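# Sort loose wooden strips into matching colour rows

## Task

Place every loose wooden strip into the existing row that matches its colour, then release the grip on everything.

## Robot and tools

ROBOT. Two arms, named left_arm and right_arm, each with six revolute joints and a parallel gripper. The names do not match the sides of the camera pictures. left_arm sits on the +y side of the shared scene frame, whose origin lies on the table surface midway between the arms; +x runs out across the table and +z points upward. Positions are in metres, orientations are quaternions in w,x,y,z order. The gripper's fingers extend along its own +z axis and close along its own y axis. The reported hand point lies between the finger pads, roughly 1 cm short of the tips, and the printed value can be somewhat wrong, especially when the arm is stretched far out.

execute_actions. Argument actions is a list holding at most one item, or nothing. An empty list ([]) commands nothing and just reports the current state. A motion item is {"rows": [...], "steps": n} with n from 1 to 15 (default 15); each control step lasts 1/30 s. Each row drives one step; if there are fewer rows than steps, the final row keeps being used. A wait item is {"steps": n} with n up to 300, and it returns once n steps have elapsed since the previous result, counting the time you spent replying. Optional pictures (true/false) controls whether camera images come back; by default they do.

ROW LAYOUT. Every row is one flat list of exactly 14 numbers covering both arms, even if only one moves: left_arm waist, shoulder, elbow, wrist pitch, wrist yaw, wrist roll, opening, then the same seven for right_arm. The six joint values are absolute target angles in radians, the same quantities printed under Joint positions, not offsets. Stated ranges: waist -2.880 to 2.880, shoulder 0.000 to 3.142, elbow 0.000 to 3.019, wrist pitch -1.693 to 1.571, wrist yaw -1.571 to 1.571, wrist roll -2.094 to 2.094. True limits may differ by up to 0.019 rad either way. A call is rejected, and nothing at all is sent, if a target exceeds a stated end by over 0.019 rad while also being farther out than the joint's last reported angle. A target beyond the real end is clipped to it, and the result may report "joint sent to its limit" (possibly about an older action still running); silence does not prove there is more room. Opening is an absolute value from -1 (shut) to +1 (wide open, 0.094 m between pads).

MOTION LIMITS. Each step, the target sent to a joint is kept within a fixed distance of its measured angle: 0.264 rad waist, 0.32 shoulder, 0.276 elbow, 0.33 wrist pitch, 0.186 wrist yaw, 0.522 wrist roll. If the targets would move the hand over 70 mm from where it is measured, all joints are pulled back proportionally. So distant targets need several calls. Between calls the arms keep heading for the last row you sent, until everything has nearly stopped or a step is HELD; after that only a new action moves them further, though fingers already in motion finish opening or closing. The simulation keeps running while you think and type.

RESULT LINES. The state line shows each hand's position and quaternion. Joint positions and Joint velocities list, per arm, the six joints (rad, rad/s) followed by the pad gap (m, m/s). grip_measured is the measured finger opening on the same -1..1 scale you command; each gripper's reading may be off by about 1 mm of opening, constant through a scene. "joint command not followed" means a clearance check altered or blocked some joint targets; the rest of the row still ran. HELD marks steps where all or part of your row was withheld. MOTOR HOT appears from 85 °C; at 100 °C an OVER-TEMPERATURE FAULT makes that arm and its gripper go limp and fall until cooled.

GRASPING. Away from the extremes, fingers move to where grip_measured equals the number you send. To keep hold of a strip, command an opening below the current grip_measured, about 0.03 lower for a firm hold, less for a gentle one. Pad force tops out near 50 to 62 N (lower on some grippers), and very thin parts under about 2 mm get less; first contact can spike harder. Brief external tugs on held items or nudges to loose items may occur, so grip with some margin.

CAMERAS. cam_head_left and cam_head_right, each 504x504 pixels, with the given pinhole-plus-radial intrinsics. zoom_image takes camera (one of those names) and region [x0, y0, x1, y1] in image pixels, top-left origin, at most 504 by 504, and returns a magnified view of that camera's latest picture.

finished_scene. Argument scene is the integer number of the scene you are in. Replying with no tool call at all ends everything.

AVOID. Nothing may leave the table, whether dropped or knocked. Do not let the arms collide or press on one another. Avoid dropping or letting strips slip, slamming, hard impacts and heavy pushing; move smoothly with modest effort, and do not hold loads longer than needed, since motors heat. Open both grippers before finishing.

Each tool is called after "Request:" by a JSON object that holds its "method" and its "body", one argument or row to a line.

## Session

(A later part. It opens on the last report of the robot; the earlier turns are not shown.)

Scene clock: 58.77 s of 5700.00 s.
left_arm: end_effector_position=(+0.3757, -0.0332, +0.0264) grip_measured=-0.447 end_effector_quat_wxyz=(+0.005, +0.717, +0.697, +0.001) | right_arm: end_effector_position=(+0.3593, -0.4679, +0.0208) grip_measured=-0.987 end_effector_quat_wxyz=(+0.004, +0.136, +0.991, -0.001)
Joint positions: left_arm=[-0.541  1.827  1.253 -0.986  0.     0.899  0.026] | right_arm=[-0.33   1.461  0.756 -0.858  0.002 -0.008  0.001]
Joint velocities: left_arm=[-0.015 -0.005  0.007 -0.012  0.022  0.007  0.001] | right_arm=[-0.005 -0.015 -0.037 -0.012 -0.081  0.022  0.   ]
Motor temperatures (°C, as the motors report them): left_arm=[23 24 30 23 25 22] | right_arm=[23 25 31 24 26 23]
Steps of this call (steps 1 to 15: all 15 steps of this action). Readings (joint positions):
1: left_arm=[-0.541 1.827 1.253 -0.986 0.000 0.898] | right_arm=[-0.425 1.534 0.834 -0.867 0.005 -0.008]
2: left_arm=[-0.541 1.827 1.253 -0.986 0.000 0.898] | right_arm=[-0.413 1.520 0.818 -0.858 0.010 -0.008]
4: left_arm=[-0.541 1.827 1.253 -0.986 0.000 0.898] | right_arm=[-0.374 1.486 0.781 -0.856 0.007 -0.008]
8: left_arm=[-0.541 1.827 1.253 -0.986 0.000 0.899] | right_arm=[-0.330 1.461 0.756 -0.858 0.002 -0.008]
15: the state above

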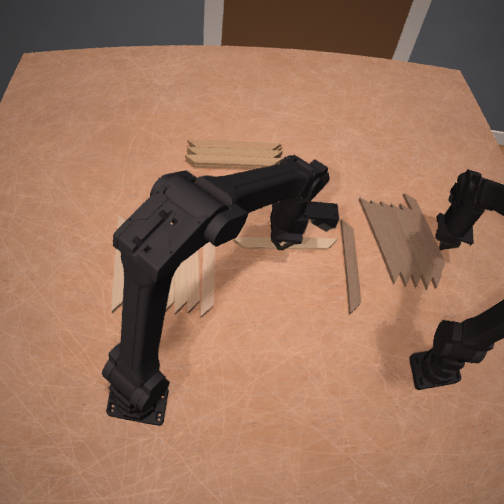

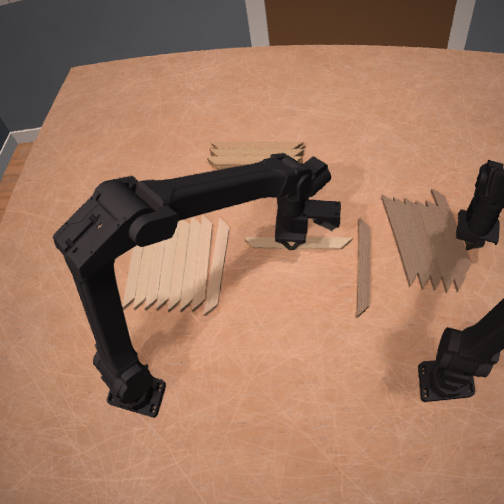

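Request:
{"method": "execute_actions", "body": {
  "actions": [
    {"rows":[[-0.535,1.65,1.26,-1.15,0,0.91,-0.5,-0.25,1.43,0.72,-0.855,0,0,-1]],"steps":12}
  ],
  "pictures": false
}}

Request:
{"method": "execute_actions", "body": {
  "actions": [
    {"rows":[[-0.385,1.38,0.89,-1.06,0,-0.54,-0.5,-0.17,1.4,0.685,-0.85,0,0,-1]]}
  ],
  "pictures": false
}}

Request:
{"method": "execute_actions", "body": {
  "actions": [
    {"rows":[[-0.385,1.38,0.89,-1.06,0,-0.54,-0.5,-0.3,1.3,0.75,-1,0,0,-1]]}
  ],
  "pictures": false
}}

Request:
{"method": "execute_actions", "body": {
  "actions": [
    {"rows":[[-0.385,1.545,0.89,-0.88,0,-0.54,-0.5,-0.8,1.3,0.8,-1,0,0,-1]]}
  ]
}}

Request:
{"method": "zoom_image", "body": {
  "camera": "cam_head_left",
  "region": [284,170,504,330]
}}

Scene clock: 63.97 s of 5700.00 s.
left_arm: end_effector_position=(+0.3526, -0.0137, +0.1200) grip_measured=-0.447 end_effector_quat_wxyz=(+0.029, +0.717, +0.697, +0.003) | right_arm: end_effector_position=(+0.3525, -0.4417, +0.0186) grip_measured=-0.987 end_effector_quat_wxyz=(-0.000, +0.100, +0.995, -0.002)
Joint positions: left_arm=[-0.541  1.616  1.24  -1.136  0.     0.899  0.026] | right_arm=[-0.257  1.438  0.723 -0.855  0.005 -0.008  0.001]
Joint velocities: left_arm=[ 0.005 -0.005 -0.027 -0.017 -0.037  0.007 -0.   ] | right_arm=[-0.005  0.005 -0.002  0.002  0.051  0.022 -0.   ]
Motor temperatures (°C, as the motors report them): left_arm=[23 24 30 23 25 22] | right_arm=[23 25 31 24 26 23]
Steps of this call (steps 1 to 15: the robot went on to your last target; steps 16 to 90: nothing new was sent; then 1.80 s passed at rest; steps 91 to 102: all 12 steps of this action). Readings (joint positions):
91: left_arm=[-0.541 1.820 1.253 -1.003 0.000 0.899] | right_arm=[-0.325 1.460 0.753 -0.857 0.004 -0.008]
92: left_arm=[-0.541 1.807 1.250 -1.039 0.000 0.899] | right_arm=[-0.315 1.456 0.747 -0.855 0.008 -0.008]
94: left_arm=[-0.541 1.757 1.240 -1.098 0.000 0.899] | right_arm=[-0.286 1.445 0.734 -0.855 0.007 -0.008]
98: left_arm=[-0.541 1.649 1.239 -1.133 0.000 0.899] | right_arm=[-0.257 1.438 0.723 -0.855 0.005 -0.008]
102: the state above

Scene clock: 64.47 s of 5700.00 s.
left_arm: end_effector_position=(+0.2840, +0.1182, +0.0820) grip_measured=-0.448 end_effector_quat_wxyz=(-0.006, +0.108, +0.994, +0.004) | right_arm: end_effector_position=(+0.3433, -0.4134, +0.0171) grip_measured=-0.987 end_effector_quat_wxyz=(-0.001, +0.059, +0.998, -0.002)
Joint positions: left_arm=[-0.376  1.375  0.862 -1.073 -0.002 -0.32   0.026] | right_arm=[-0.176  1.408  0.686 -0.851  0.004 -0.008  0.001]
Joint velocities: left_arm=[-0.073  0.005 -0.012 -0.002 -0.007 -1.385 -0.001] | right_arm=[-0.005  0.005 -0.007 -0.002  0.037 -0.037 -0.   ]
Motor temperatures (°C, as the motors report them): left_arm=[23 24 30 23 25 22] | right_arm=[23 25 31 24 26 23]
Steps of this call (steps 1 to 15: all 15 steps of this action). Readings (joint positions):
1: left_arm=[-0.535 1.606 1.219 -1.121 0.003 0.851] | right_arm=[-0.252 1.436 0.719 -0.854 0.007 -0.008]
2: left_arm=[-0.524 1.580 1.171 -1.098 0.005 0.790] | right_arm=[-0.240 1.431 0.713 -0.851 0.010 -0.008]
4: left_arm=[-0.481 1.507 1.048 -1.084 0.005 0.659] | right_arm=[-0.206 1.417 0.698 -0.851 0.008 -0.008]
8: left_arm=[-0.376 1.384 0.869 -1.080 -0.003 0.272] | right_arm=[-0.176 1.408 0.686 -0.851 0.004 -0.008]
15: the state above

Scene clock: 64.97 s of 5700.00 s.
left_arm: end_effector_position=(+0.2837, +0.1177, +0.0820) grip_measured=-0.448 end_effector_quat_wxyz=(-0.006, +0.009, +1.000, +0.005) | right_arm: end_effector_position=(+0.3253, -0.4498, +0.0590) grip_measured=-0.987 end_effector_quat_wxyz=(+0.001, +0.123, +0.992, -0.001)
Joint positions: left_arm=[-0.378  1.375  0.862 -1.073 -0.002 -0.52   0.026] | right_arm=[-0.304  1.291  0.714 -0.992  0.001 -0.008  0.001]
Joint velocities: left_arm=[ 0.005 -0.015 -0.002 -0.022 -0.037 -0.051 -0.001] | right_arm=[-0.005 -0.015  0.002 -0.012  0.051 -0.022 -0.   ]
Motor temperatures (°C, as the motors report them): left_arm=[23 24 30 23 25 22] | right_arm=[23 25 31 24 26 23]
Steps of this call (steps 1 to 15: all 15 steps of this action). Readings (joint positions):
1: left_arm=[-0.377 1.375 0.862 -1.073 -0.002 -0.362] | right_arm=[-0.184 1.403 0.691 -0.876 -0.001 -0.008]
2: left_arm=[-0.378 1.375 0.862 -1.073 -0.002 -0.395] | right_arm=[-0.206 1.390 0.695 -0.920 -0.002 -0.008]
4: left_arm=[-0.378 1.375 0.862 -1.073 -0.002 -0.443] | right_arm=[-0.263 1.347 0.697 -0.970 -0.001 -0.008]
8: left_arm=[-0.378 1.375 0.862 -1.073 -0.002 -0.493] | right_arm=[-0.304 1.292 0.709 -0.991 0.001 -0.008]
15: the state above

Scene clock: 65.47 s of 5700.00 s.
left_arm: end_effector_position=(+0.3167, +0.0981, +0.0248) grip_measured=-0.448 end_effector_quat_wxyz=(+0.001, +0.005, +1.000, +0.000) | right_arm: end_effector_position=(+0.2663, -0.6002, +0.0765) grip_measured=-0.987 end_effector_quat_wxyz=(+0.024, +0.372, +0.928, -0.011)
Joint positions: left_arm=[-0.378  1.556  0.879 -0.892 -0.002 -0.527  0.026] | right_arm=[-0.818  1.291  0.767 -0.993  0.002 -0.006  0.001]
Joint velocities: left_arm=[ 0.005 -0.015  0.002 -0.017 -0.066 -0.022 -0.001] | right_arm=[ 0.122 -0.005 -0.012 -0.032 -0.037 -0.037 -0.   ]
Motor temperatures (°C, as the motors report them): left_arm=[23 24 30 23 25 22] | right_arm=[23 25 31 24 26 23]
Steps of this call (steps 1 to 15: all 15 steps of this action). Readings (joint positions):
1: left_arm=[-0.378 1.385 0.862 -1.045 -0.002 -0.522] | right_arm=[-0.319 1.291 0.715 -0.993 -0.006 -0.008]
2: left_arm=[-0.378 1.409 0.865 -0.994 -0.002 -0.524] | right_arm=[-0.358 1.291 0.718 -0.993 -0.008 -0.008]
4: left_arm=[-0.378 1.481 0.878 -0.922 -0.002 -0.525] | right_arm=[-0.477 1.291 0.729 -0.993 -0.007 -0.008]
8: left_arm=[-0.378 1.564 0.877 -0.896 -0.002 -0.526] | right_arm=[-0.747 1.291 0.758 -0.993 0.001 -0.007]
15: the state above

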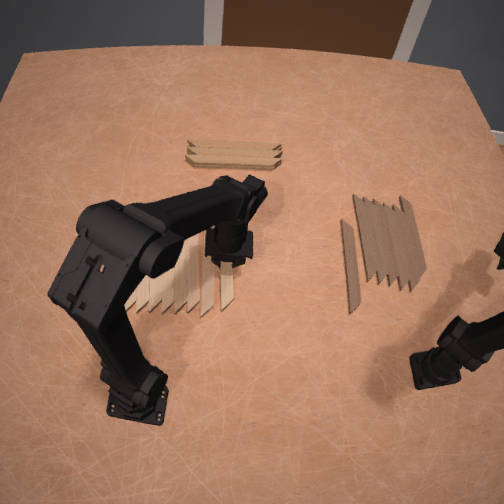

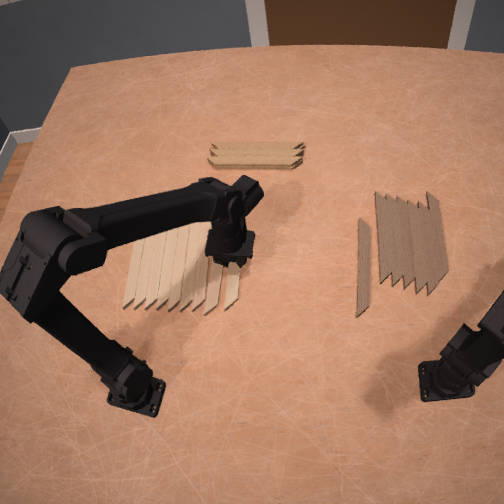

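Region (284, 170, 504, 330) of cam_head_left's 504x504 image, scaled by 2.291, with more detail than that image has; it fills the top 367 rows of this view, and the rest is white.

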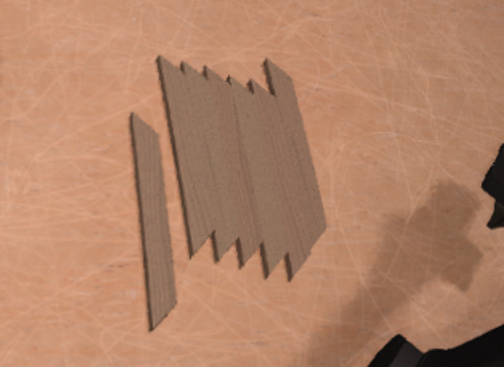

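Request:
{"method": "execute_actions", "body": {
  "actions": [
    {"rows":[[-0.385,1.545,0.89,-0.88,0,-0.54,-0.33,0.515,1.3,0.77,-1.02,0,0.53,0.1]],"steps":6}
  ],
  "pictures": false
}}

Request:
{"method": "execute_actions", "body": {
  "actions": [
    {"rows":[[-0.385,1.42,0.9,-1.02,0,-0.54,-0.33,0.515,1.3,0.77,-1.02,0,0.53,0.1]],"steps":10}
  ],
  "pictures": false
}}

Request:
{"method": "execute_actions", "body": {
  "actions": [
    {"rows":[[-0.385,1.42,0.9,-1.02,0,0.9,1,0.515,1.3,0.77,-1.02,0,0.53,0.1]]}
  ],
  "pictures": false
}}

Request:
{"method": "execute_actions", "body": {
  "actions": [
    {"rows":[[-0.385,1.42,0.9,-1.02,0,0.9,1,0.515,1.46,0.76,-0.845,0,0.53,0.1]]}
  ]
}}

Request:
{"method": "execute_actions", "body": {
  "actions": [
    {"rows":[[-0.385,1.42,0.9,-1.02,0,0.9,1,0.515,1.46,0.76,-0.845,0,0.53,-0.5]],"steps":12}
  ],
  "pictures": false
}}

Scene clock: 72.47 s of 5700.00 s.
left_arm: end_effector_position=(+0.3164, +0.0977, +0.0251) grip_measured=-0.333 end_effector_quat_wxyz=(+0.001, +0.005, +1.000, -0.001) | right_arm: end_effector_position=(+0.3262, -0.5088, +0.0764) grip_measured=+0.092 end_effector_quat_wxyz=(+0.021, +0.372, +0.928, -0.004)
Joint positions: left_arm=[-0.378  1.555  0.878 -0.892  0.    -0.528  0.031] | right_arm=[-0.478  1.291  0.767 -1.003  0.006  0.333  0.051]
Joint velocities: left_arm=[ 0.005 -0.015  0.007 -0.017  0.007 -0.007 -0.   ] | right_arm=[ 2.212 -0.024 -0.022 -0.002  0.007  1.033  0.01 ]
Motor temperatures (°C, as the motors report them): left_arm=[23 24 30 23 25 22] | right_arm=[23 25 31 24 26 23]
Steps of this call (steps 1 to 15: the robot went on to your last target; steps 16 to 90: nothing new was sent; then 3.80 s passed at rest; steps 91 to 96: all 6 steps of this action). Readings (joint positions):
91: left_arm=[-0.378 1.556 0.879 -0.892 0.000 -0.528] | right_arm=[-0.795 1.291 0.767 -0.996 0.009 0.061]
92: left_arm=[-0.378 1.556 0.878 -0.892 0.000 -0.528] | right_arm=[-0.755 1.291 0.767 -1.000 0.011 0.137]
94: left_arm=[-0.378 1.555 0.878 -0.892 0.000 -0.528] | right_arm=[-0.627 1.291 0.767 -1.003 0.009 0.253]
96: the state above

Scene clock: 72.80 s of 5700.00 s.
left_arm: end_effector_position=(+0.3026, +0.1059, +0.0800) grip_measured=-0.333 end_effector_quat_wxyz=(+0.020, +0.005, +1.000, -0.012) | right_arm: end_effector_position=(+0.3358, -0.2598, +0.0764) grip_measured=+0.097 end_effector_quat_wxyz=(+0.020, +0.064, +0.998, +0.008)
Joint positions: left_arm=[-0.378  1.397  0.878 -1.005  0.    -0.528  0.031] | right_arm=[ 0.309  1.291  0.767 -1.003  0.001  0.486  0.052]
Joint velocities: left_arm=[-0.005  0.015  0.007  0.012 -0.066 -0.022 -0.   ] | right_arm=[ 2.32  -0.015 -0.002 -0.002 -0.051  0.183 -0.   ]
Motor temperatures (°C, as the motors report them): left_arm=[23 24 30 23 25 22] | right_arm=[23 25 31 24 26 23]
Steps of this call (steps 1 to 10: all 10 steps of this action). Readings (joint positions):
1: left_arm=[-0.378 1.547 0.879 -0.910 0.000 -0.528] | right_arm=[-0.401 1.291 0.767 -1.003 0.004 0.363]
2: left_arm=[-0.378 1.530 0.878 -0.945 0.000 -0.528] | right_arm=[-0.322 1.291 0.767 -1.003 0.004 0.389]
4: left_arm=[-0.378 1.478 0.878 -0.989 0.000 -0.528] | right_arm=[-0.165 1.291 0.767 -1.003 0.002 0.427]
8: left_arm=[-0.378 1.401 0.878 -1.004 0.000 -0.528] | right_arm=[0.151 1.291 0.767 -1.003 0.001 0.473]
10: the state above

Scene clock: 73.30 s of 5700.00 s.
left_arm: end_effector_position=(+0.3020, +0.1062, +0.0779) grip_measured=+1.000 end_effector_quat_wxyz=(+0.019, +0.596, +0.803, +0.002) | right_arm: end_effector_position=(+0.3022, -0.1980, +0.0762) grip_measured=+0.097 end_effector_quat_wxyz=(+0.014, -0.029, +0.999, +0.010)
Joint positions: left_arm=[-0.378  1.403  0.878 -1.007  0.     0.739  0.094] | right_arm=[ 0.526  1.292  0.767 -1.012 -0.002  0.517  0.052]
Joint velocities: left_arm=[-0.015 -0.005  0.002 -0.012  0.037  0.974  0.   ] | right_arm=[-0.015  0.015 -0.012  0.002 -0.007  0.022 -0.   ]
Motor temperatures (°C, as the motors report them): left_arm=[23 24 30 23 25 22] | right_arm=[23 25 31 24 26 23]
Steps of this call (steps 1 to 15: all 15 steps of this action). Readings (joint positions):
1: left_arm=[-0.378 1.399 0.878 -1.006 0.000 -0.450] | right_arm=[0.387 1.292 0.767 -1.004 0.001 0.492]
2: left_arm=[-0.378 1.400 0.878 -1.007 0.000 -0.351] | right_arm=[0.457 1.292 0.767 -1.004 -0.002 0.497]
4: left_arm=[-0.378 1.402 0.878 -1.007 0.000 -0.155] | right_arm=[0.540 1.292 0.767 -1.007 -0.007 0.502]
8: left_arm=[-0.378 1.403 0.878 -1.007 0.000 0.237] | right_arm=[0.539 1.292 0.767 -1.012 -0.003 0.511]
15: the state above

Scene clock: 73.80 s of 5700.00 s.
left_arm: end_effector_position=(+0.3020, +0.1062, +0.0779) grip_measured=+1.000 end_effector_quat_wxyz=(+0.019, +0.652, +0.758, +0.003) | right_arm: end_effector_position=(+0.3190, -0.1884, +0.0174) grip_measured=+0.097 end_effector_quat_wxyz=(+0.001, -0.027, +1.000, -0.000)
Joint positions: left_arm=[-0.378  1.403  0.878 -1.007  0.     0.883  0.094] | right_arm=[ 0.525  1.473  0.757 -0.853  0.002  0.52   0.052]
Joint velocities: left_arm=[ 0.005 -0.015  0.007 -0.002 -0.037  0.022  0.   ] | right_arm=[-0.015  0.005 -0.002 -0.017  0.051 -0.022 -0.001]
Motor temperatures (°C, as the motors report them): left_arm=[23 24 30 23 25 22] | right_arm=[23 25 31 24 26 23]
Steps of this call (steps 1 to 15: all 15 steps of this action). Readings (joint positions):
1: left_arm=[-0.378 1.403 0.878 -1.007 0.000 0.769] | right_arm=[0.526 1.302 0.765 -0.987 -0.002 0.518]
2: left_arm=[-0.378 1.403 0.878 -1.007 0.000 0.793] | right_arm=[0.526 1.324 0.765 -0.940 -0.002 0.518]
4: left_arm=[-0.378 1.403 0.878 -1.007 0.000 0.827] | right_arm=[0.526 1.395 0.765 -0.875 -0.002 0.518]
8: left_arm=[-0.378 1.403 0.878 -1.007 0.000 0.863] | right_arm=[0.525 1.482 0.757 -0.856 0.003 0.519]
15: the state above

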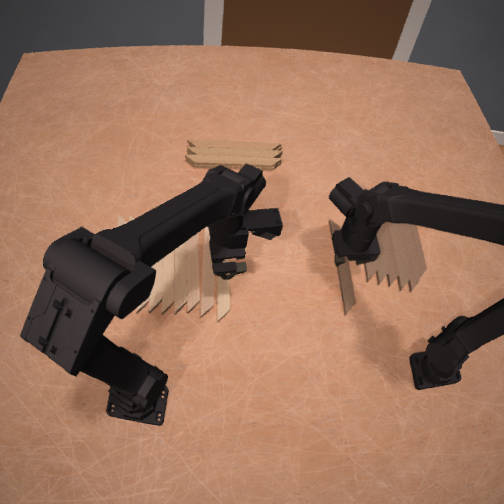

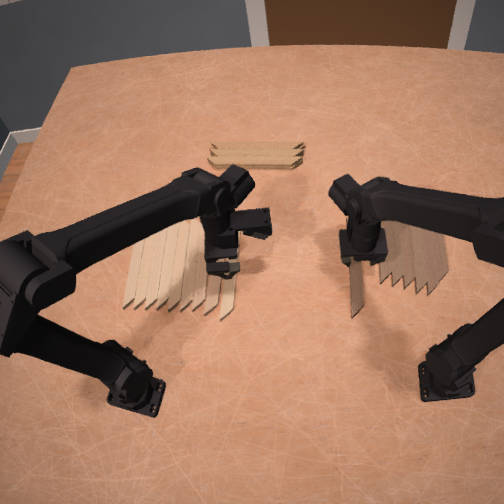

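Scene clock: 74.20 s of 5700.00 s.
left_arm: end_effector_position=(+0.3020, +0.1062, +0.0779) grip_measured=+1.000 end_effector_quat_wxyz=(+0.019, +0.654, +0.756, +0.003) | right_arm: end_effector_position=(+0.3189, -0.1882, +0.0174) grip_measured=-0.449 end_effector_quat_wxyz=(+0.001, -0.027, +1.000, +0.000)
Joint positions: left_arm=[-0.378  1.403  0.878 -1.007  0.     0.887  0.094] | right_arm=[ 0.525  1.473  0.757 -0.853  0.001  0.52   0.026]
Joint velocities: left_arm=[ 0.005 -0.005 -0.007 -0.012  0.007  0.051  0.   ] | right_arm=[-0.005 -0.005  0.022 -0.027  0.051  0.051 -0.   ]
Motor temperatures (°C, as the motors report them): left_arm=[23 24 30 23 25 22] | right_arm=[23 25 31 24 26 23]
Steps of this call (steps 1 to 12: all 12 steps of this action). Readings (joint positions):
1: left_arm=[-0.378 1.403 0.878 -1.007 0.000 0.884] | right_arm=[0.525 1.473 0.757 -0.853 0.001 0.520]
2: left_arm=[-0.378 1.403 0.878 -1.007 0.000 0.884] | right_arm=[0.525 1.473 0.757 -0.853 0.001 0.520]
4: left_arm=[-0.378 1.403 0.878 -1.007 0.000 0.886] | right_arm=[0.525 1.473 0.757 -0.853 0.001 0.520]
8: left_arm=[-0.378 1.403 0.878 -1.007 0.000 0.887] | right_arm=[0.525 1.473 0.757 -0.853 0.001 0.520]
12: the state above

Request:
{"method": "execute_actions", "body": {
  "actions": [
    {"rows":[[-0.37,1.42,0.9,-1.02,0,-0.52,-0.15,0.515,1.3,0.9,-1.13,0,0.53,-0.5]]}
  ],
  "pictures": false
}}

Request:
{"method": "execute_actions", "body": {
  "actions": [
    {"rows":[[-0.37,1.42,0.9,-1.02,0,-0.52,-0.15,0.09,1.78,1.49,-1.23,0,-1.48,-0.5]]}
  ],
  "pictures": false
}}

Request:
{"method": "execute_actions", "body": {
  "actions": [
    {"rows":[[-0.37,1.55,0.89,-0.875,0,-0.52,-0.15,0.09,1.8,1.49,-1.21,0,-1.48,-0.5]]}
  ],
  "pictures": false
}}

Request:
{"method": "execute_actions", "body": {
  "actions": [
    {"rows":[[-0.37,1.55,0.89,-0.875,0,-0.52,-0.5,0.09,1.945,1.48,-1.06,0,-1.48,-0.5]]}
  ],
  "pictures": false
}}

Request:
{"method": "execute_actions", "body": {
  "actions": [
    {"rows":[[-0.335,1.605,0.965,-0.89,0,-0.47,-0.5,0.095,1.86,1.31,-1.0,0,-1.48,-0.5]]}
  ]
}}

Scene clock: 81.83 s of 5700.00 s.
left_arm: end_effector_position=(+0.3020, +0.1064, +0.0779) grip_measured=-0.147 end_effector_quat_wxyz=(+0.017, +0.086, +0.996, -0.008) | right_arm: end_effector_position=(+0.3187, -0.1883, +0.1154) grip_measured=-0.449 end_effector_quat_wxyz=(+0.017, -0.027, +0.999, +0.010)
Joint positions: left_arm=[-0.378  1.403  0.878 -1.007  0.    -0.366  0.04 ] | right_arm=[ 0.525  1.286  0.876 -1.122  0.001  0.52   0.026]
Joint velocities: left_arm=[-0.005 -0.015 -0.032 -0.002  0.007 -1.004 -0.   ] | right_arm=[-0.024  0.063 -0.027  0.012 -0.007 -0.051 -0.001]
Motor temperatures (°C, as the motors report them): left_arm=[23 24 30 23 25 22] | right_arm=[23 25 31 24 26 23]
Steps of this call (steps 1 to 15: the robot went on to your last target; steps 16 to 90: nothing new was sent; then 4.13 s passed at rest; steps 91 to 105: all 15 steps of this action). Readings (joint positions):
91: left_arm=[-0.378 1.403 0.878 -1.007 0.000 0.810] | right_arm=[0.525 1.467 0.764 -0.886 0.001 0.520]
92: left_arm=[-0.378 1.403 0.878 -1.007 0.000 0.710] | right_arm=[0.525 1.456 0.775 -0.948 0.001 0.520]
94: left_arm=[-0.378 1.403 0.878 -1.007 0.000 0.514] | right_arm=[0.525 1.408 0.796 -1.040 0.001 0.520]
98: left_arm=[-0.378 1.403 0.878 -1.007 0.000 0.123] | right_arm=[0.525 1.304 0.850 -1.114 0.001 0.520]
105: the state above

Scene clock: 82.33 s of 5700.00 s.
left_arm: end_effector_position=(+0.3020, +0.1064, +0.0779) grip_measured=-0.147 end_effector_quat_wxyz=(+0.016, +0.018, +1.000, -0.010) | right_arm: end_effector_position=(+0.5340, -0.2975, +0.0801) grip_measured=-0.449 end_effector_quat_wxyz=(-0.033, -0.235, +0.971, +0.003)
Joint positions: left_arm=[-0.378  1.403  0.878 -1.007  0.    -0.503  0.04 ] | right_arm=[ 0.101  1.805  1.379 -1.211 -0.    -0.326  0.026]
Joint velocities: left_arm=[ 0.005 -0.005  0.017 -0.002 -0.022 -0.007 -0.001] | right_arm=[-0.386  0.22   0.872 -0.056 -0.066 -2.864 -0.001]
Motor temperatures (°C, as the motors report them): left_arm=[23 24 30 23 25 22] | right_arm=[23 25 31 24 26 23]
Steps of this call (steps 1 to 15: all 15 steps of this action). Readings (joint positions):
1: left_arm=[-0.378 1.403 0.878 -1.007 0.000 -0.395] | right_arm=[0.515 1.300 0.886 -1.136 -0.004 0.479]
2: left_arm=[-0.378 1.403 0.878 -1.007 0.000 -0.418] | right_arm=[0.492 1.329 0.911 -1.160 -0.006 0.428]
4: left_arm=[-0.378 1.403 0.878 -1.007 0.000 -0.450] | right_arm=[0.423 1.418 0.979 -1.183 -0.006 0.331]
8: left_arm=[-0.378 1.403 0.878 -1.007 0.000 -0.484] | right_arm=[0.274 1.612 1.125 -1.196 -0.006 0.144]
15: the state above

Scene clock: 82.83 s of 5700.00 s.
left_arm: end_effector_position=(+0.3216, +0.0953, +0.0315) grip_measured=-0.147 end_effector_quat_wxyz=(+0.011, +0.014, +1.000, -0.005) | right_arm: end_effector_position=(+0.5671, -0.3031, +0.1099) grip_measured=-0.448 end_effector_quat_wxyz=(+0.008, -0.690, +0.723, -0.006)
Joint positions: left_arm=[-0.377  1.545  0.887 -0.889 -0.002 -0.51   0.04 ] | right_arm=[ 0.082  1.802  1.461 -1.21   0.001 -1.393  0.026]
Joint velocities: left_arm=[ 0.015 -0.015  0.012 -0.002 -0.051  0.037  0.001] | right_arm=[-0.024 -0.005 -0.002 -0.012 -0.037 -0.549 -0.   ]
Motor temperatures (°C, as the motors report them): left_arm=[23 24 30 23 25 22] | right_arm=[23 25 31 24 26 23]
Steps of this call (steps 1 to 15: all 15 steps of this action). Readings (joint positions):
1: left_arm=[-0.378 1.412 0.878 -0.989 0.000 -0.504] | right_arm=[0.090 1.810 1.406 -1.212 0.000 -0.423]
2: left_arm=[-0.378 1.431 0.879 -0.954 0.000 -0.505] | right_arm=[0.084 1.810 1.427 -1.211 0.001 -0.521]
4: left_arm=[-0.378 1.489 0.883 -0.905 0.000 -0.506] | right_arm=[0.080 1.807 1.454 -1.210 0.001 -0.717]
8: left_arm=[-0.378 1.545 0.887 -0.894 -0.002 -0.510] | right_arm=[0.082 1.802 1.461 -1.210 0.001 -1.102]
15: the state above

Scene clock: 83.33 s of 5700.00 s.
left_arm: end_effector_position=(+0.3216, +0.0953, +0.0315) grip_measured=-0.497 end_effector_quat_wxyz=(+0.011, +0.014, +1.000, -0.005) | right_arm: end_effector_position=(+0.5948, -0.2994, +0.0276) grip_measured=-0.448 end_effector_quat_wxyz=(-0.004, +0.716, -0.698, +0.003)
Joint positions: left_arm=[-0.377  1.545  0.887 -0.889 -0.002 -0.51   0.024] | right_arm=[ 0.082  1.961  1.466 -1.066  0.001 -1.466  0.026]
Joint velocities: left_arm=[ 0.015 -0.005  0.002 -0.017 -0.007 -0.081  0.001] | right_arm=[-0.024  0.015  0.007 -0.012  0.037 -0.11  -0.   ]
Motor temperatures (°C, as the motors report them): left_arm=[23 24 30 23 25 22] | right_arm=[23 25 31 24 26 23]
Steps of this call (steps 1 to 15: all 15 steps of this action). Readings (joint positions):
1: left_arm=[-0.377 1.545 0.887 -0.889 -0.002 -0.510] | right_arm=[0.082 1.808 1.461 -1.191 0.001 -1.408]
2: left_arm=[-0.377 1.545 0.887 -0.889 -0.002 -0.510] | right_arm=[0.082 1.819 1.463 -1.152 0.001 -1.420]
4: left_arm=[-0.377 1.545 0.887 -0.889 -0.002 -0.510] | right_arm=[0.082 1.860 1.468 -1.092 0.001 -1.437]
8: left_arm=[-0.377 1.545 0.887 -0.889 -0.002 -0.510] | right_arm=[0.082 1.948 1.468 -1.070 0.001 -1.456]
15: the state above

Scene clock: 83.83 s of 5700.00 s.
left_arm: end_effector_position=(+0.3466, +0.0982, +0.0319) grip_measured=-0.497 end_effector_quat_wxyz=(+0.014, +0.008, +1.000, -0.008) | right_arm: end_effector_position=(+0.5490, -0.3054, +0.0256) grip_measured=-0.448 end_effector_quat_wxyz=(-0.002, +0.717, -0.697, +0.002)
Joint positions: left_arm=[-0.339  1.586  0.938 -0.89   0.001 -0.484  0.024] | right_arm=[ 0.082  1.862  1.304 -1.007  0.001 -1.47   0.026]
Joint velocities: left_arm=[-0.034 -0.015  0.012 -0.002 -0.022  0.037  0.   ] | right_arm=[-0.015 -0.005 -0.017  0.002 -0.022  0.007 -0.001]
Motor temperatures (°C, as the motors report them): left_arm=[23 24 30 23 25 22] | right_arm=[23 25 31 24 26 23]
Steps of this call (steps 1 to 15: all 15 steps of this action). Readings (joint positions):
1: left_arm=[-0.375 1.548 0.891 -0.890 -0.001 -0.506] | right_arm=[0.082 1.953 1.446 -1.046 0.001 -1.467]
2: left_arm=[-0.370 1.555 0.899 -0.890 0.000 -0.501] | right_arm=[0.082 1.932 1.405 -1.019 0.001 -1.467]
4: left_arm=[-0.356 1.573 0.922 -0.890 0.001 -0.495] | right_arm=[0.082 1.890 1.336 -1.009 0.001 -1.468]
8: left_arm=[-0.339 1.586 0.938 -0.890 0.001 -0.488] | right_arm=[0.082 1.862 1.304 -1.009 0.001 -1.470]
15: the state above

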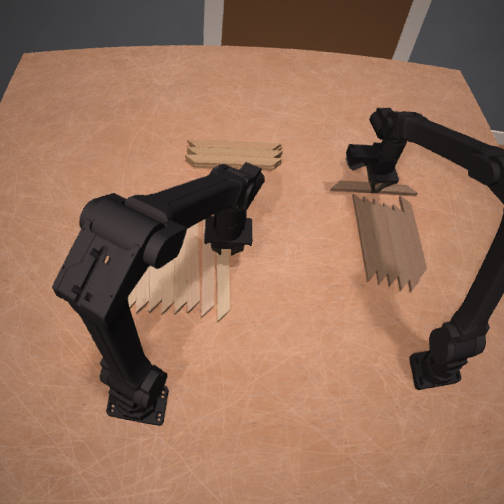

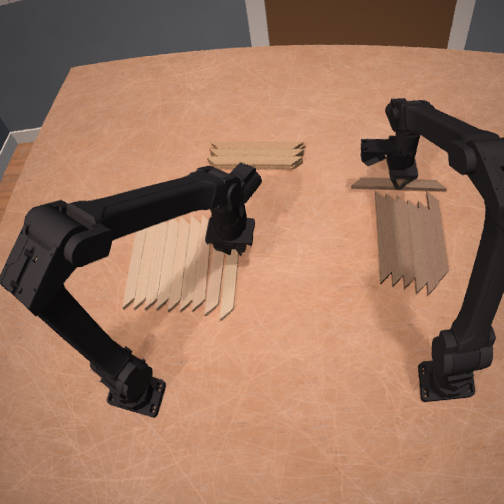

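Request:
{"method": "execute_actions", "body": {
  "actions": [
    {"rows":[[-0.4,1.4,0.9,-1.05,0,-0.6,-0.55,0.08,1.805,1.205,-0.955,0,-1.49,-0.5]]}
  ],
  "pictures": false
}}

Request:
{"method": "execute_actions", "body": {
  "actions": [
    {"rows":[[-0.68,1.0,0.5,-1.05,0,-0.84,-0.55,0.08,1.74,1.115,-0.93,0,-1.49,-0.5]]}
  ],
  "pictures": false
}}

Request:
{"method": "execute_actions", "body": {
  "actions": [
    {"rows":[[-0.68,1.12,0.46,-0.89,0,-0.84,-0.55,0.08,1.74,1.115,-0.93,0,-1.49,-0.5]]}
  ]
}}

Scene clock: 90.63 s of 5700.00 s.
left_arm: end_effector_position=(+0.2965, +0.0992, +0.0886) grip_measured=-0.547 end_effector_quat_wxyz=(+0.017, -0.010, +1.000, -0.011) | right_arm: end_effector_position=(+0.5217, -0.3090, +0.0206) grip_measured=-0.448 end_effector_quat_wxyz=(-0.003, +0.720, -0.693, +0.003)
Joint positions: left_arm=[-0.403  1.384  0.89  -1.037 -0.001 -0.583  0.021] | right_arm=[ 0.082  1.808  1.206 -0.961  0.001 -1.478  0.026]
Joint velocities: left_arm=[-0.005  0.054 -0.012  0.007 -0.007 -0.051 -0.001] | right_arm=[ 0.015  0.015 -0.012 -0.022 -0.022 -0.022  0.   ]
Motor temperatures (°C, as the motors report them): left_arm=[23 24 30 23 25 22] | right_arm=[23 25 31 24 26 23]
Steps of this call (steps 1 to 15: the robot went on to your last target; steps 16 to 90: nothing new was sent; then 3.30 s passed at rest; steps 91 to 105: all 15 steps of this action). Readings (joint positions):
91: left_arm=[-0.342 1.575 0.936 -0.912 -0.000 -0.498] | right_arm=[0.082 1.858 1.292 -0.994 0.001 -1.470]
92: left_arm=[-0.350 1.550 0.925 -0.952 -0.001 -0.516] | right_arm=[0.082 1.847 1.268 -0.974 0.001 -1.472]
94: left_arm=[-0.375 1.472 0.896 -1.011 -0.001 -0.542] | right_arm=[0.082 1.823 1.230 -0.961 0.001 -1.475]
98: left_arm=[-0.403 1.371 0.890 -1.036 -0.001 -0.569] | right_arm=[0.082 1.808 1.207 -0.961 0.001 -1.478]
105: the state above

Scene clock: 91.13 s of 5700.00 s.
left_arm: end_effector_position=(+0.1238, +0.1389, +0.0517) grip_measured=-0.547 end_effector_quat_wxyz=(+0.003, +0.019, +1.000, -0.005) | right_arm: end_effector_position=(+0.4934, -0.3128, +0.0201) grip_measured=-0.448 end_effector_quat_wxyz=(-0.003, +0.721, -0.693, +0.003)
Joint positions: left_arm=[-0.689  0.987  0.477 -1.05   0.002 -0.811  0.021] | right_arm=[ 0.082  1.746  1.114 -0.93   0.001 -1.48   0.026]
Joint velocities: left_arm=[-0.005  0.093 -0.002 -0.002  0.007 -0.198 -0.   ] | right_arm=[-0.005 -0.005 -0.022  0.002  0.007 -0.037 -0.   ]
Motor temperatures (°C, as the motors report them): left_arm=[23 24 30 23 25 22] | right_arm=[23 25 31 24 26 23]
Steps of this call (steps 1 to 15: all 15 steps of this action). Readings (joint positions):
1: left_arm=[-0.412 1.374 0.875 -1.032 -0.005 -0.602] | right_arm=[0.082 1.804 1.195 -0.951 0.001 -1.478]
2: left_arm=[-0.435 1.345 0.841 -1.029 -0.006 -0.623] | right_arm=[0.082 1.791 1.177 -0.935 0.001 -1.478]
4: left_arm=[-0.513 1.251 0.740 -1.029 -0.005 -0.662] | right_arm=[0.082 1.762 1.139 -0.930 0.001 -1.480]
8: left_arm=[-0.672 1.025 0.529 -1.039 0.003 -0.748] | right_arm=[0.082 1.746 1.114 -0.930 0.001 -1.480]
15: the state above

Scene clock: 91.63 s of 5700.00 s.
left_arm: end_effector_position=(+0.1326, +0.1291, +0.0184) grip_measured=-0.547 end_effector_quat_wxyz=(-0.003, +0.011, +1.000, +0.001) | right_arm: end_effector_position=(+0.4934, -0.3128, +0.0201) grip_measured=-0.448 end_effector_quat_wxyz=(-0.003, +0.721, -0.693, +0.003)
Joint positions: left_arm=[-0.689  1.129  0.458 -0.905  0.002 -0.827  0.021] | right_arm=[ 0.082  1.746  1.114 -0.93   0.001 -1.48   0.026]
Joint velocities: left_arm=[-0.024 -0.015  0.007 -0.002  0.007 -0.022  0.001] | right_arm=[ 0.005 -0.024 -0.002 -0.012  0.007  0.007 -0.001]
Motor temperatures (°C, as the motors report them): left_arm=[23 24 30 23 25 22] | right_arm=[23 25 31 24 26 23]
Steps of this call (steps 1 to 15: all 15 steps of this action). Readings (joint positions):
1: left_arm=[-0.689 0.999 0.474 -1.024 0.002 -0.815] | right_arm=[0.082 1.746 1.114 -0.930 0.001 -1.480]
2: left_arm=[-0.689 1.024 0.471 -0.979 0.002 -0.818] | right_arm=[0.082 1.746 1.114 -0.930 0.001 -1.480]
4: left_arm=[-0.689 1.087 0.470 -0.926 0.002 -0.821] | right_arm=[0.082 1.746 1.114 -0.930 0.001 -1.480]
8: left_arm=[-0.689 1.130 0.459 -0.906 0.002 -0.825] | right_arm=[0.082 1.746 1.114 -0.930 0.001 -1.480]
15: the state above

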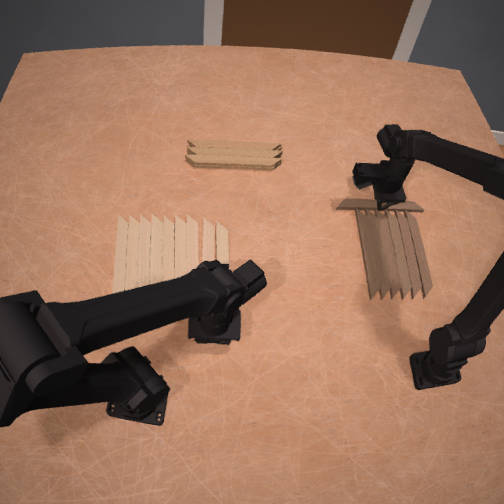

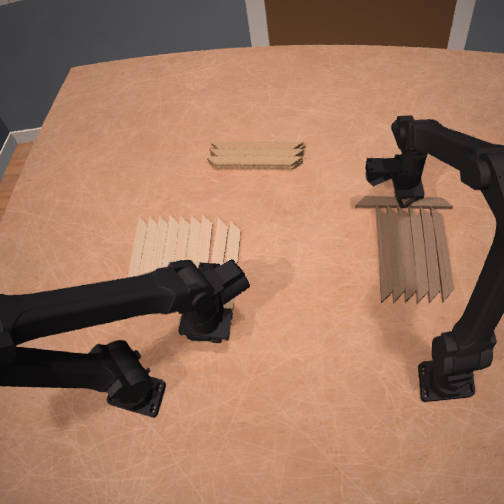

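Request:
{"method": "execute_actions", "body": {
  "actions": [
    {"rows":[[-0.6,1.18,0.52,-0.89,0,-0.75,-0.55,0.08,1.62,1.2,-1.1,0,-1.49,-0.5]]}
  ],
  "pictures": false
}}

Request:
{"method": "execute_actions", "body": {
  "actions": [
    {"rows":[[-0.52,1.23,0.56,-0.87,0,-0.67,-0.55,0.44,1.3,0.82,-1.07,0,0.45,-0.5]]}
  ],
  "pictures": false
}}

Request:
{"method": "execute_actions", "body": {
  "actions": [
    {"steps":18}
  ],
  "pictures": false
}}

Request:
{"method": "execute_actions", "body": {
  "actions": [
    {"rows":[[-0.52,1.23,0.56,-0.87,0,-0.67,-0.55,0.44,1.485,0.81,-0.865,0,0.45,-0.5]]}
  ]
}}

Request:
{"method": "zoom_image", "body": {
  "camera": "cam_head_left",
  "region": [100,180,450,330]
}}

Scene clock: 98.90 s of 5700.00 s.
left_arm: end_effector_position=(+0.1551, +0.1349, +0.0190) grip_measured=-0.547 end_effector_quat_wxyz=(-0.005, -0.003, +1.000, +0.005) | right_arm: end_effector_position=(+0.4872, -0.3136, +0.0971) grip_measured=-0.448 end_effector_quat_wxyz=(-0.014, +0.721, -0.693, +0.011)
Joint positions: left_arm=[-0.6    1.173  0.49  -0.902  0.001 -0.765  0.021] | right_arm=[ 0.082  1.611  1.169 -1.093  0.001 -1.481  0.026]
Joint velocities: left_arm=[ 0.005  0.005  0.002 -0.002 -0.022 -0.007 -0.   ] | right_arm=[ 0.015  0.015 -0.012 -0.007 -0.022 -0.081 -0.   ]
Motor temperatures (°C, as the motors report them): left_arm=[23 24 30 23 25 22] | right_arm=[23 25 31 24 26 23]
Steps of this call (steps 1 to 15: the robot went on to your last target; steps 16 to 90: nothing new was sent; then 3.77 s passed at rest; steps 91 to 105: all 15 steps of this action). Readings (joint positions):
91: left_arm=[-0.681 1.132 0.460 -0.905 0.003 -0.817] | right_arm=[0.082 1.742 1.118 -0.951 0.001 -1.480]
92: left_arm=[-0.661 1.141 0.465 -0.905 0.004 -0.806] | right_arm=[0.082 1.736 1.125 -0.991 0.001 -1.481]
94: left_arm=[-0.619 1.161 0.479 -0.904 0.002 -0.791] | right_arm=[0.082 1.703 1.130 -1.052 0.001 -1.481]
98: left_arm=[-0.600 1.173 0.490 -0.902 0.001 -0.774] | right_arm=[0.082 1.630 1.148 -1.091 0.001 -1.481]
105: the state above

Scene clock: 99.40 s of 5700.00 s.
left_arm: end_effector_position=(+0.1827, +0.1359, +0.0204) grip_measured=-0.547 end_effector_quat_wxyz=(-0.001, -0.002, +1.000, +0.000) | right_arm: end_effector_position=(+0.3149, -0.2147, +0.0894) grip_measured=-0.448 end_effector_quat_wxyz=(+0.006, -0.415, +0.910, +0.002)
Joint positions: left_arm=[-0.521  1.223  0.532 -0.882  0.001 -0.686  0.021] | right_arm=[ 0.461  1.292  0.807 -1.073 -0.003 -0.347  0.026]
Joint velocities: left_arm=[-0.005 -0.005 -0.017  0.002 -0.007 -0.051 -0.001] | right_arm=[-0.132  0.024 -0.042  0.002  0.022  2.791 -0.   ]
Motor temperatures (°C, as the motors report them): left_arm=[23 24 30 23 25 22] | right_arm=[23 25 31 24 26 23]
Steps of this call (steps 1 to 15: all 15 steps of this action). Readings (joint positions):
1: left_arm=[-0.593 1.176 0.492 -0.900 0.002 -0.752] | right_arm=[0.088 1.601 1.154 -1.085 0.003 -1.446]
2: left_arm=[-0.576 1.186 0.499 -0.897 0.003 -0.738] | right_arm=[0.101 1.579 1.121 -1.073 0.005 -1.401]
4: left_arm=[-0.539 1.209 0.516 -0.889 0.002 -0.718] | right_arm=[0.156 1.513 1.031 -1.070 0.005 -1.310]
8: left_arm=[-0.521 1.223 0.532 -0.882 0.001 -0.697] | right_arm=[0.345 1.374 0.867 -1.070 0.003 -1.030]
15: the state above

Scene clock: 100.00 s of 5700.00 s.
left_arm: end_effector_position=(+0.1827, +0.1359, +0.0204) grip_measured=-0.547 end_effector_quat_wxyz=(-0.001, -0.001, +1.000, +0.000) | right_arm: end_effector_position=(+0.3163, -0.2173, +0.0890) grip_measured=-0.449 end_effector_quat_wxyz=(+0.005, -0.040, +0.999, +0.003)
Joint positions: left_arm=[-0.521  1.223  0.532 -0.882  0.001 -0.683  0.021] | right_arm=[ 0.452  1.293  0.807 -1.073 -0.002  0.422  0.026]
Joint velocities: left_arm=[ 0.005 -0.005  0.022 -0.002  0.022 -0.022 -0.   ] | right_arm=[-0.015 -0.005  0.012  0.002 -0.037  0.168 -0.002]
Motor temperatures (°C, as the motors report them): left_arm=[23 24 30 23 25 22] | right_arm=[23 25 31 24 26 23]
Steps of this call (steps 1 to 18: the robot went on to your last target). Readings (joint positions):
1: left_arm=[-0.521 1.223 0.532 -0.882 0.001 -0.685] | right_arm=[0.457 1.293 0.807 -1.073 -0.002 -0.248]
2: left_arm=[-0.521 1.223 0.532 -0.882 0.001 -0.685] | right_arm=[0.454 1.293 0.807 -1.073 -0.002 -0.150]
4: left_arm=[-0.521 1.223 0.532 -0.882 0.001 -0.684] | right_arm=[0.452 1.293 0.807 -1.073 -0.002 0.043]
8: left_arm=[-0.521 1.223 0.532 -0.882 0.001 -0.683] | right_arm=[0.452 1.293 0.807 -1.073 -0.002 0.278]
18: the state above

Scene clock: 100.50 s of 5700.00 s.
left_arm: end_effector_position=(+0.1827, +0.1359, +0.0204) grip_measured=-0.547 end_effector_quat_wxyz=(-0.001, -0.001, +1.000, +0.000) | right_arm: end_effector_position=(+0.3460, -0.2012, +0.0229) grip_measured=-0.449 end_effector_quat_wxyz=(+0.002, -0.031, +0.999, +0.002)
Joint positions: left_arm=[-0.521  1.223  0.532 -0.882  0.001 -0.683  0.021] | right_arm=[ 0.452  1.499  0.805 -0.87  -0.001  0.438  0.026]
Joint velocities: left_arm=[ 0.015 -0.015  0.002  0.002 -0.037 -0.051 -0.   ] | right_arm=[-0.005 -0.005 -0.002 -0.002 -0.007  0.066 -0.   ]
Motor temperatures (°C, as the motors report them): left_arm=[23 24 30 23 25 22] | right_arm=[23 25 31 24 26 23]
Steps of this call (steps 1 to 15: all 15 steps of this action). Readings (joint positions):
1: left_arm=[-0.521 1.223 0.532 -0.882 0.001 -0.683] | right_arm=[0.452 1.305 0.805 -1.043 -0.002 0.426]
2: left_arm=[-0.521 1.223 0.532 -0.882 0.001 -0.683] | right_arm=[0.452 1.331 0.805 -0.984 -0.002 0.429]
4: left_arm=[-0.521 1.223 0.532 -0.882 0.001 -0.683] | right_arm=[0.452 1.412 0.808 -0.902 -0.002 0.432]
8: left_arm=[-0.521 1.223 0.532 -0.882 0.001 -0.683] | right_arm=[0.452 1.516 0.804 -0.877 -0.002 0.436]
15: the state above

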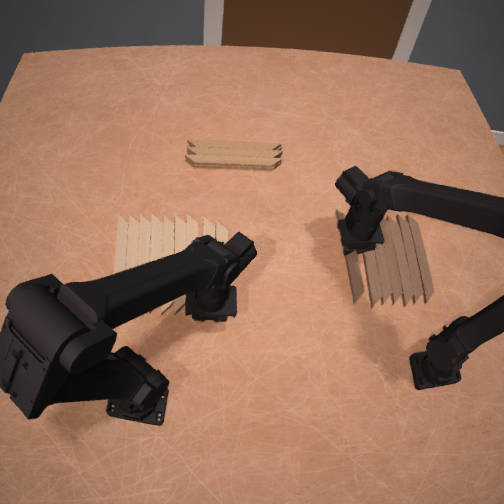

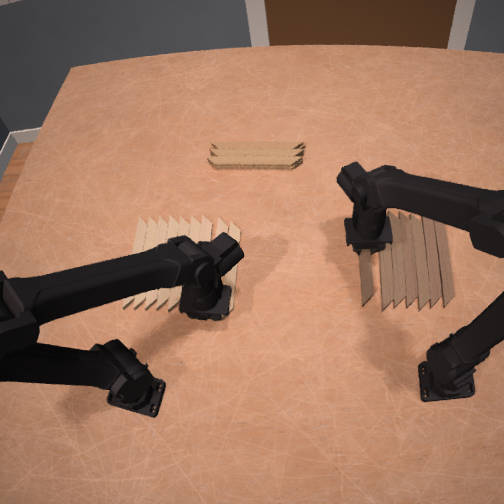

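Region (100, 180, 450, 330) of cam_head_left's 504x504 image, scaled by 1.440, with more detail than that image has; it fills the top 216 rows of this view, and the rest is white.

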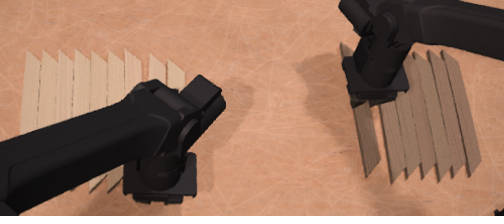

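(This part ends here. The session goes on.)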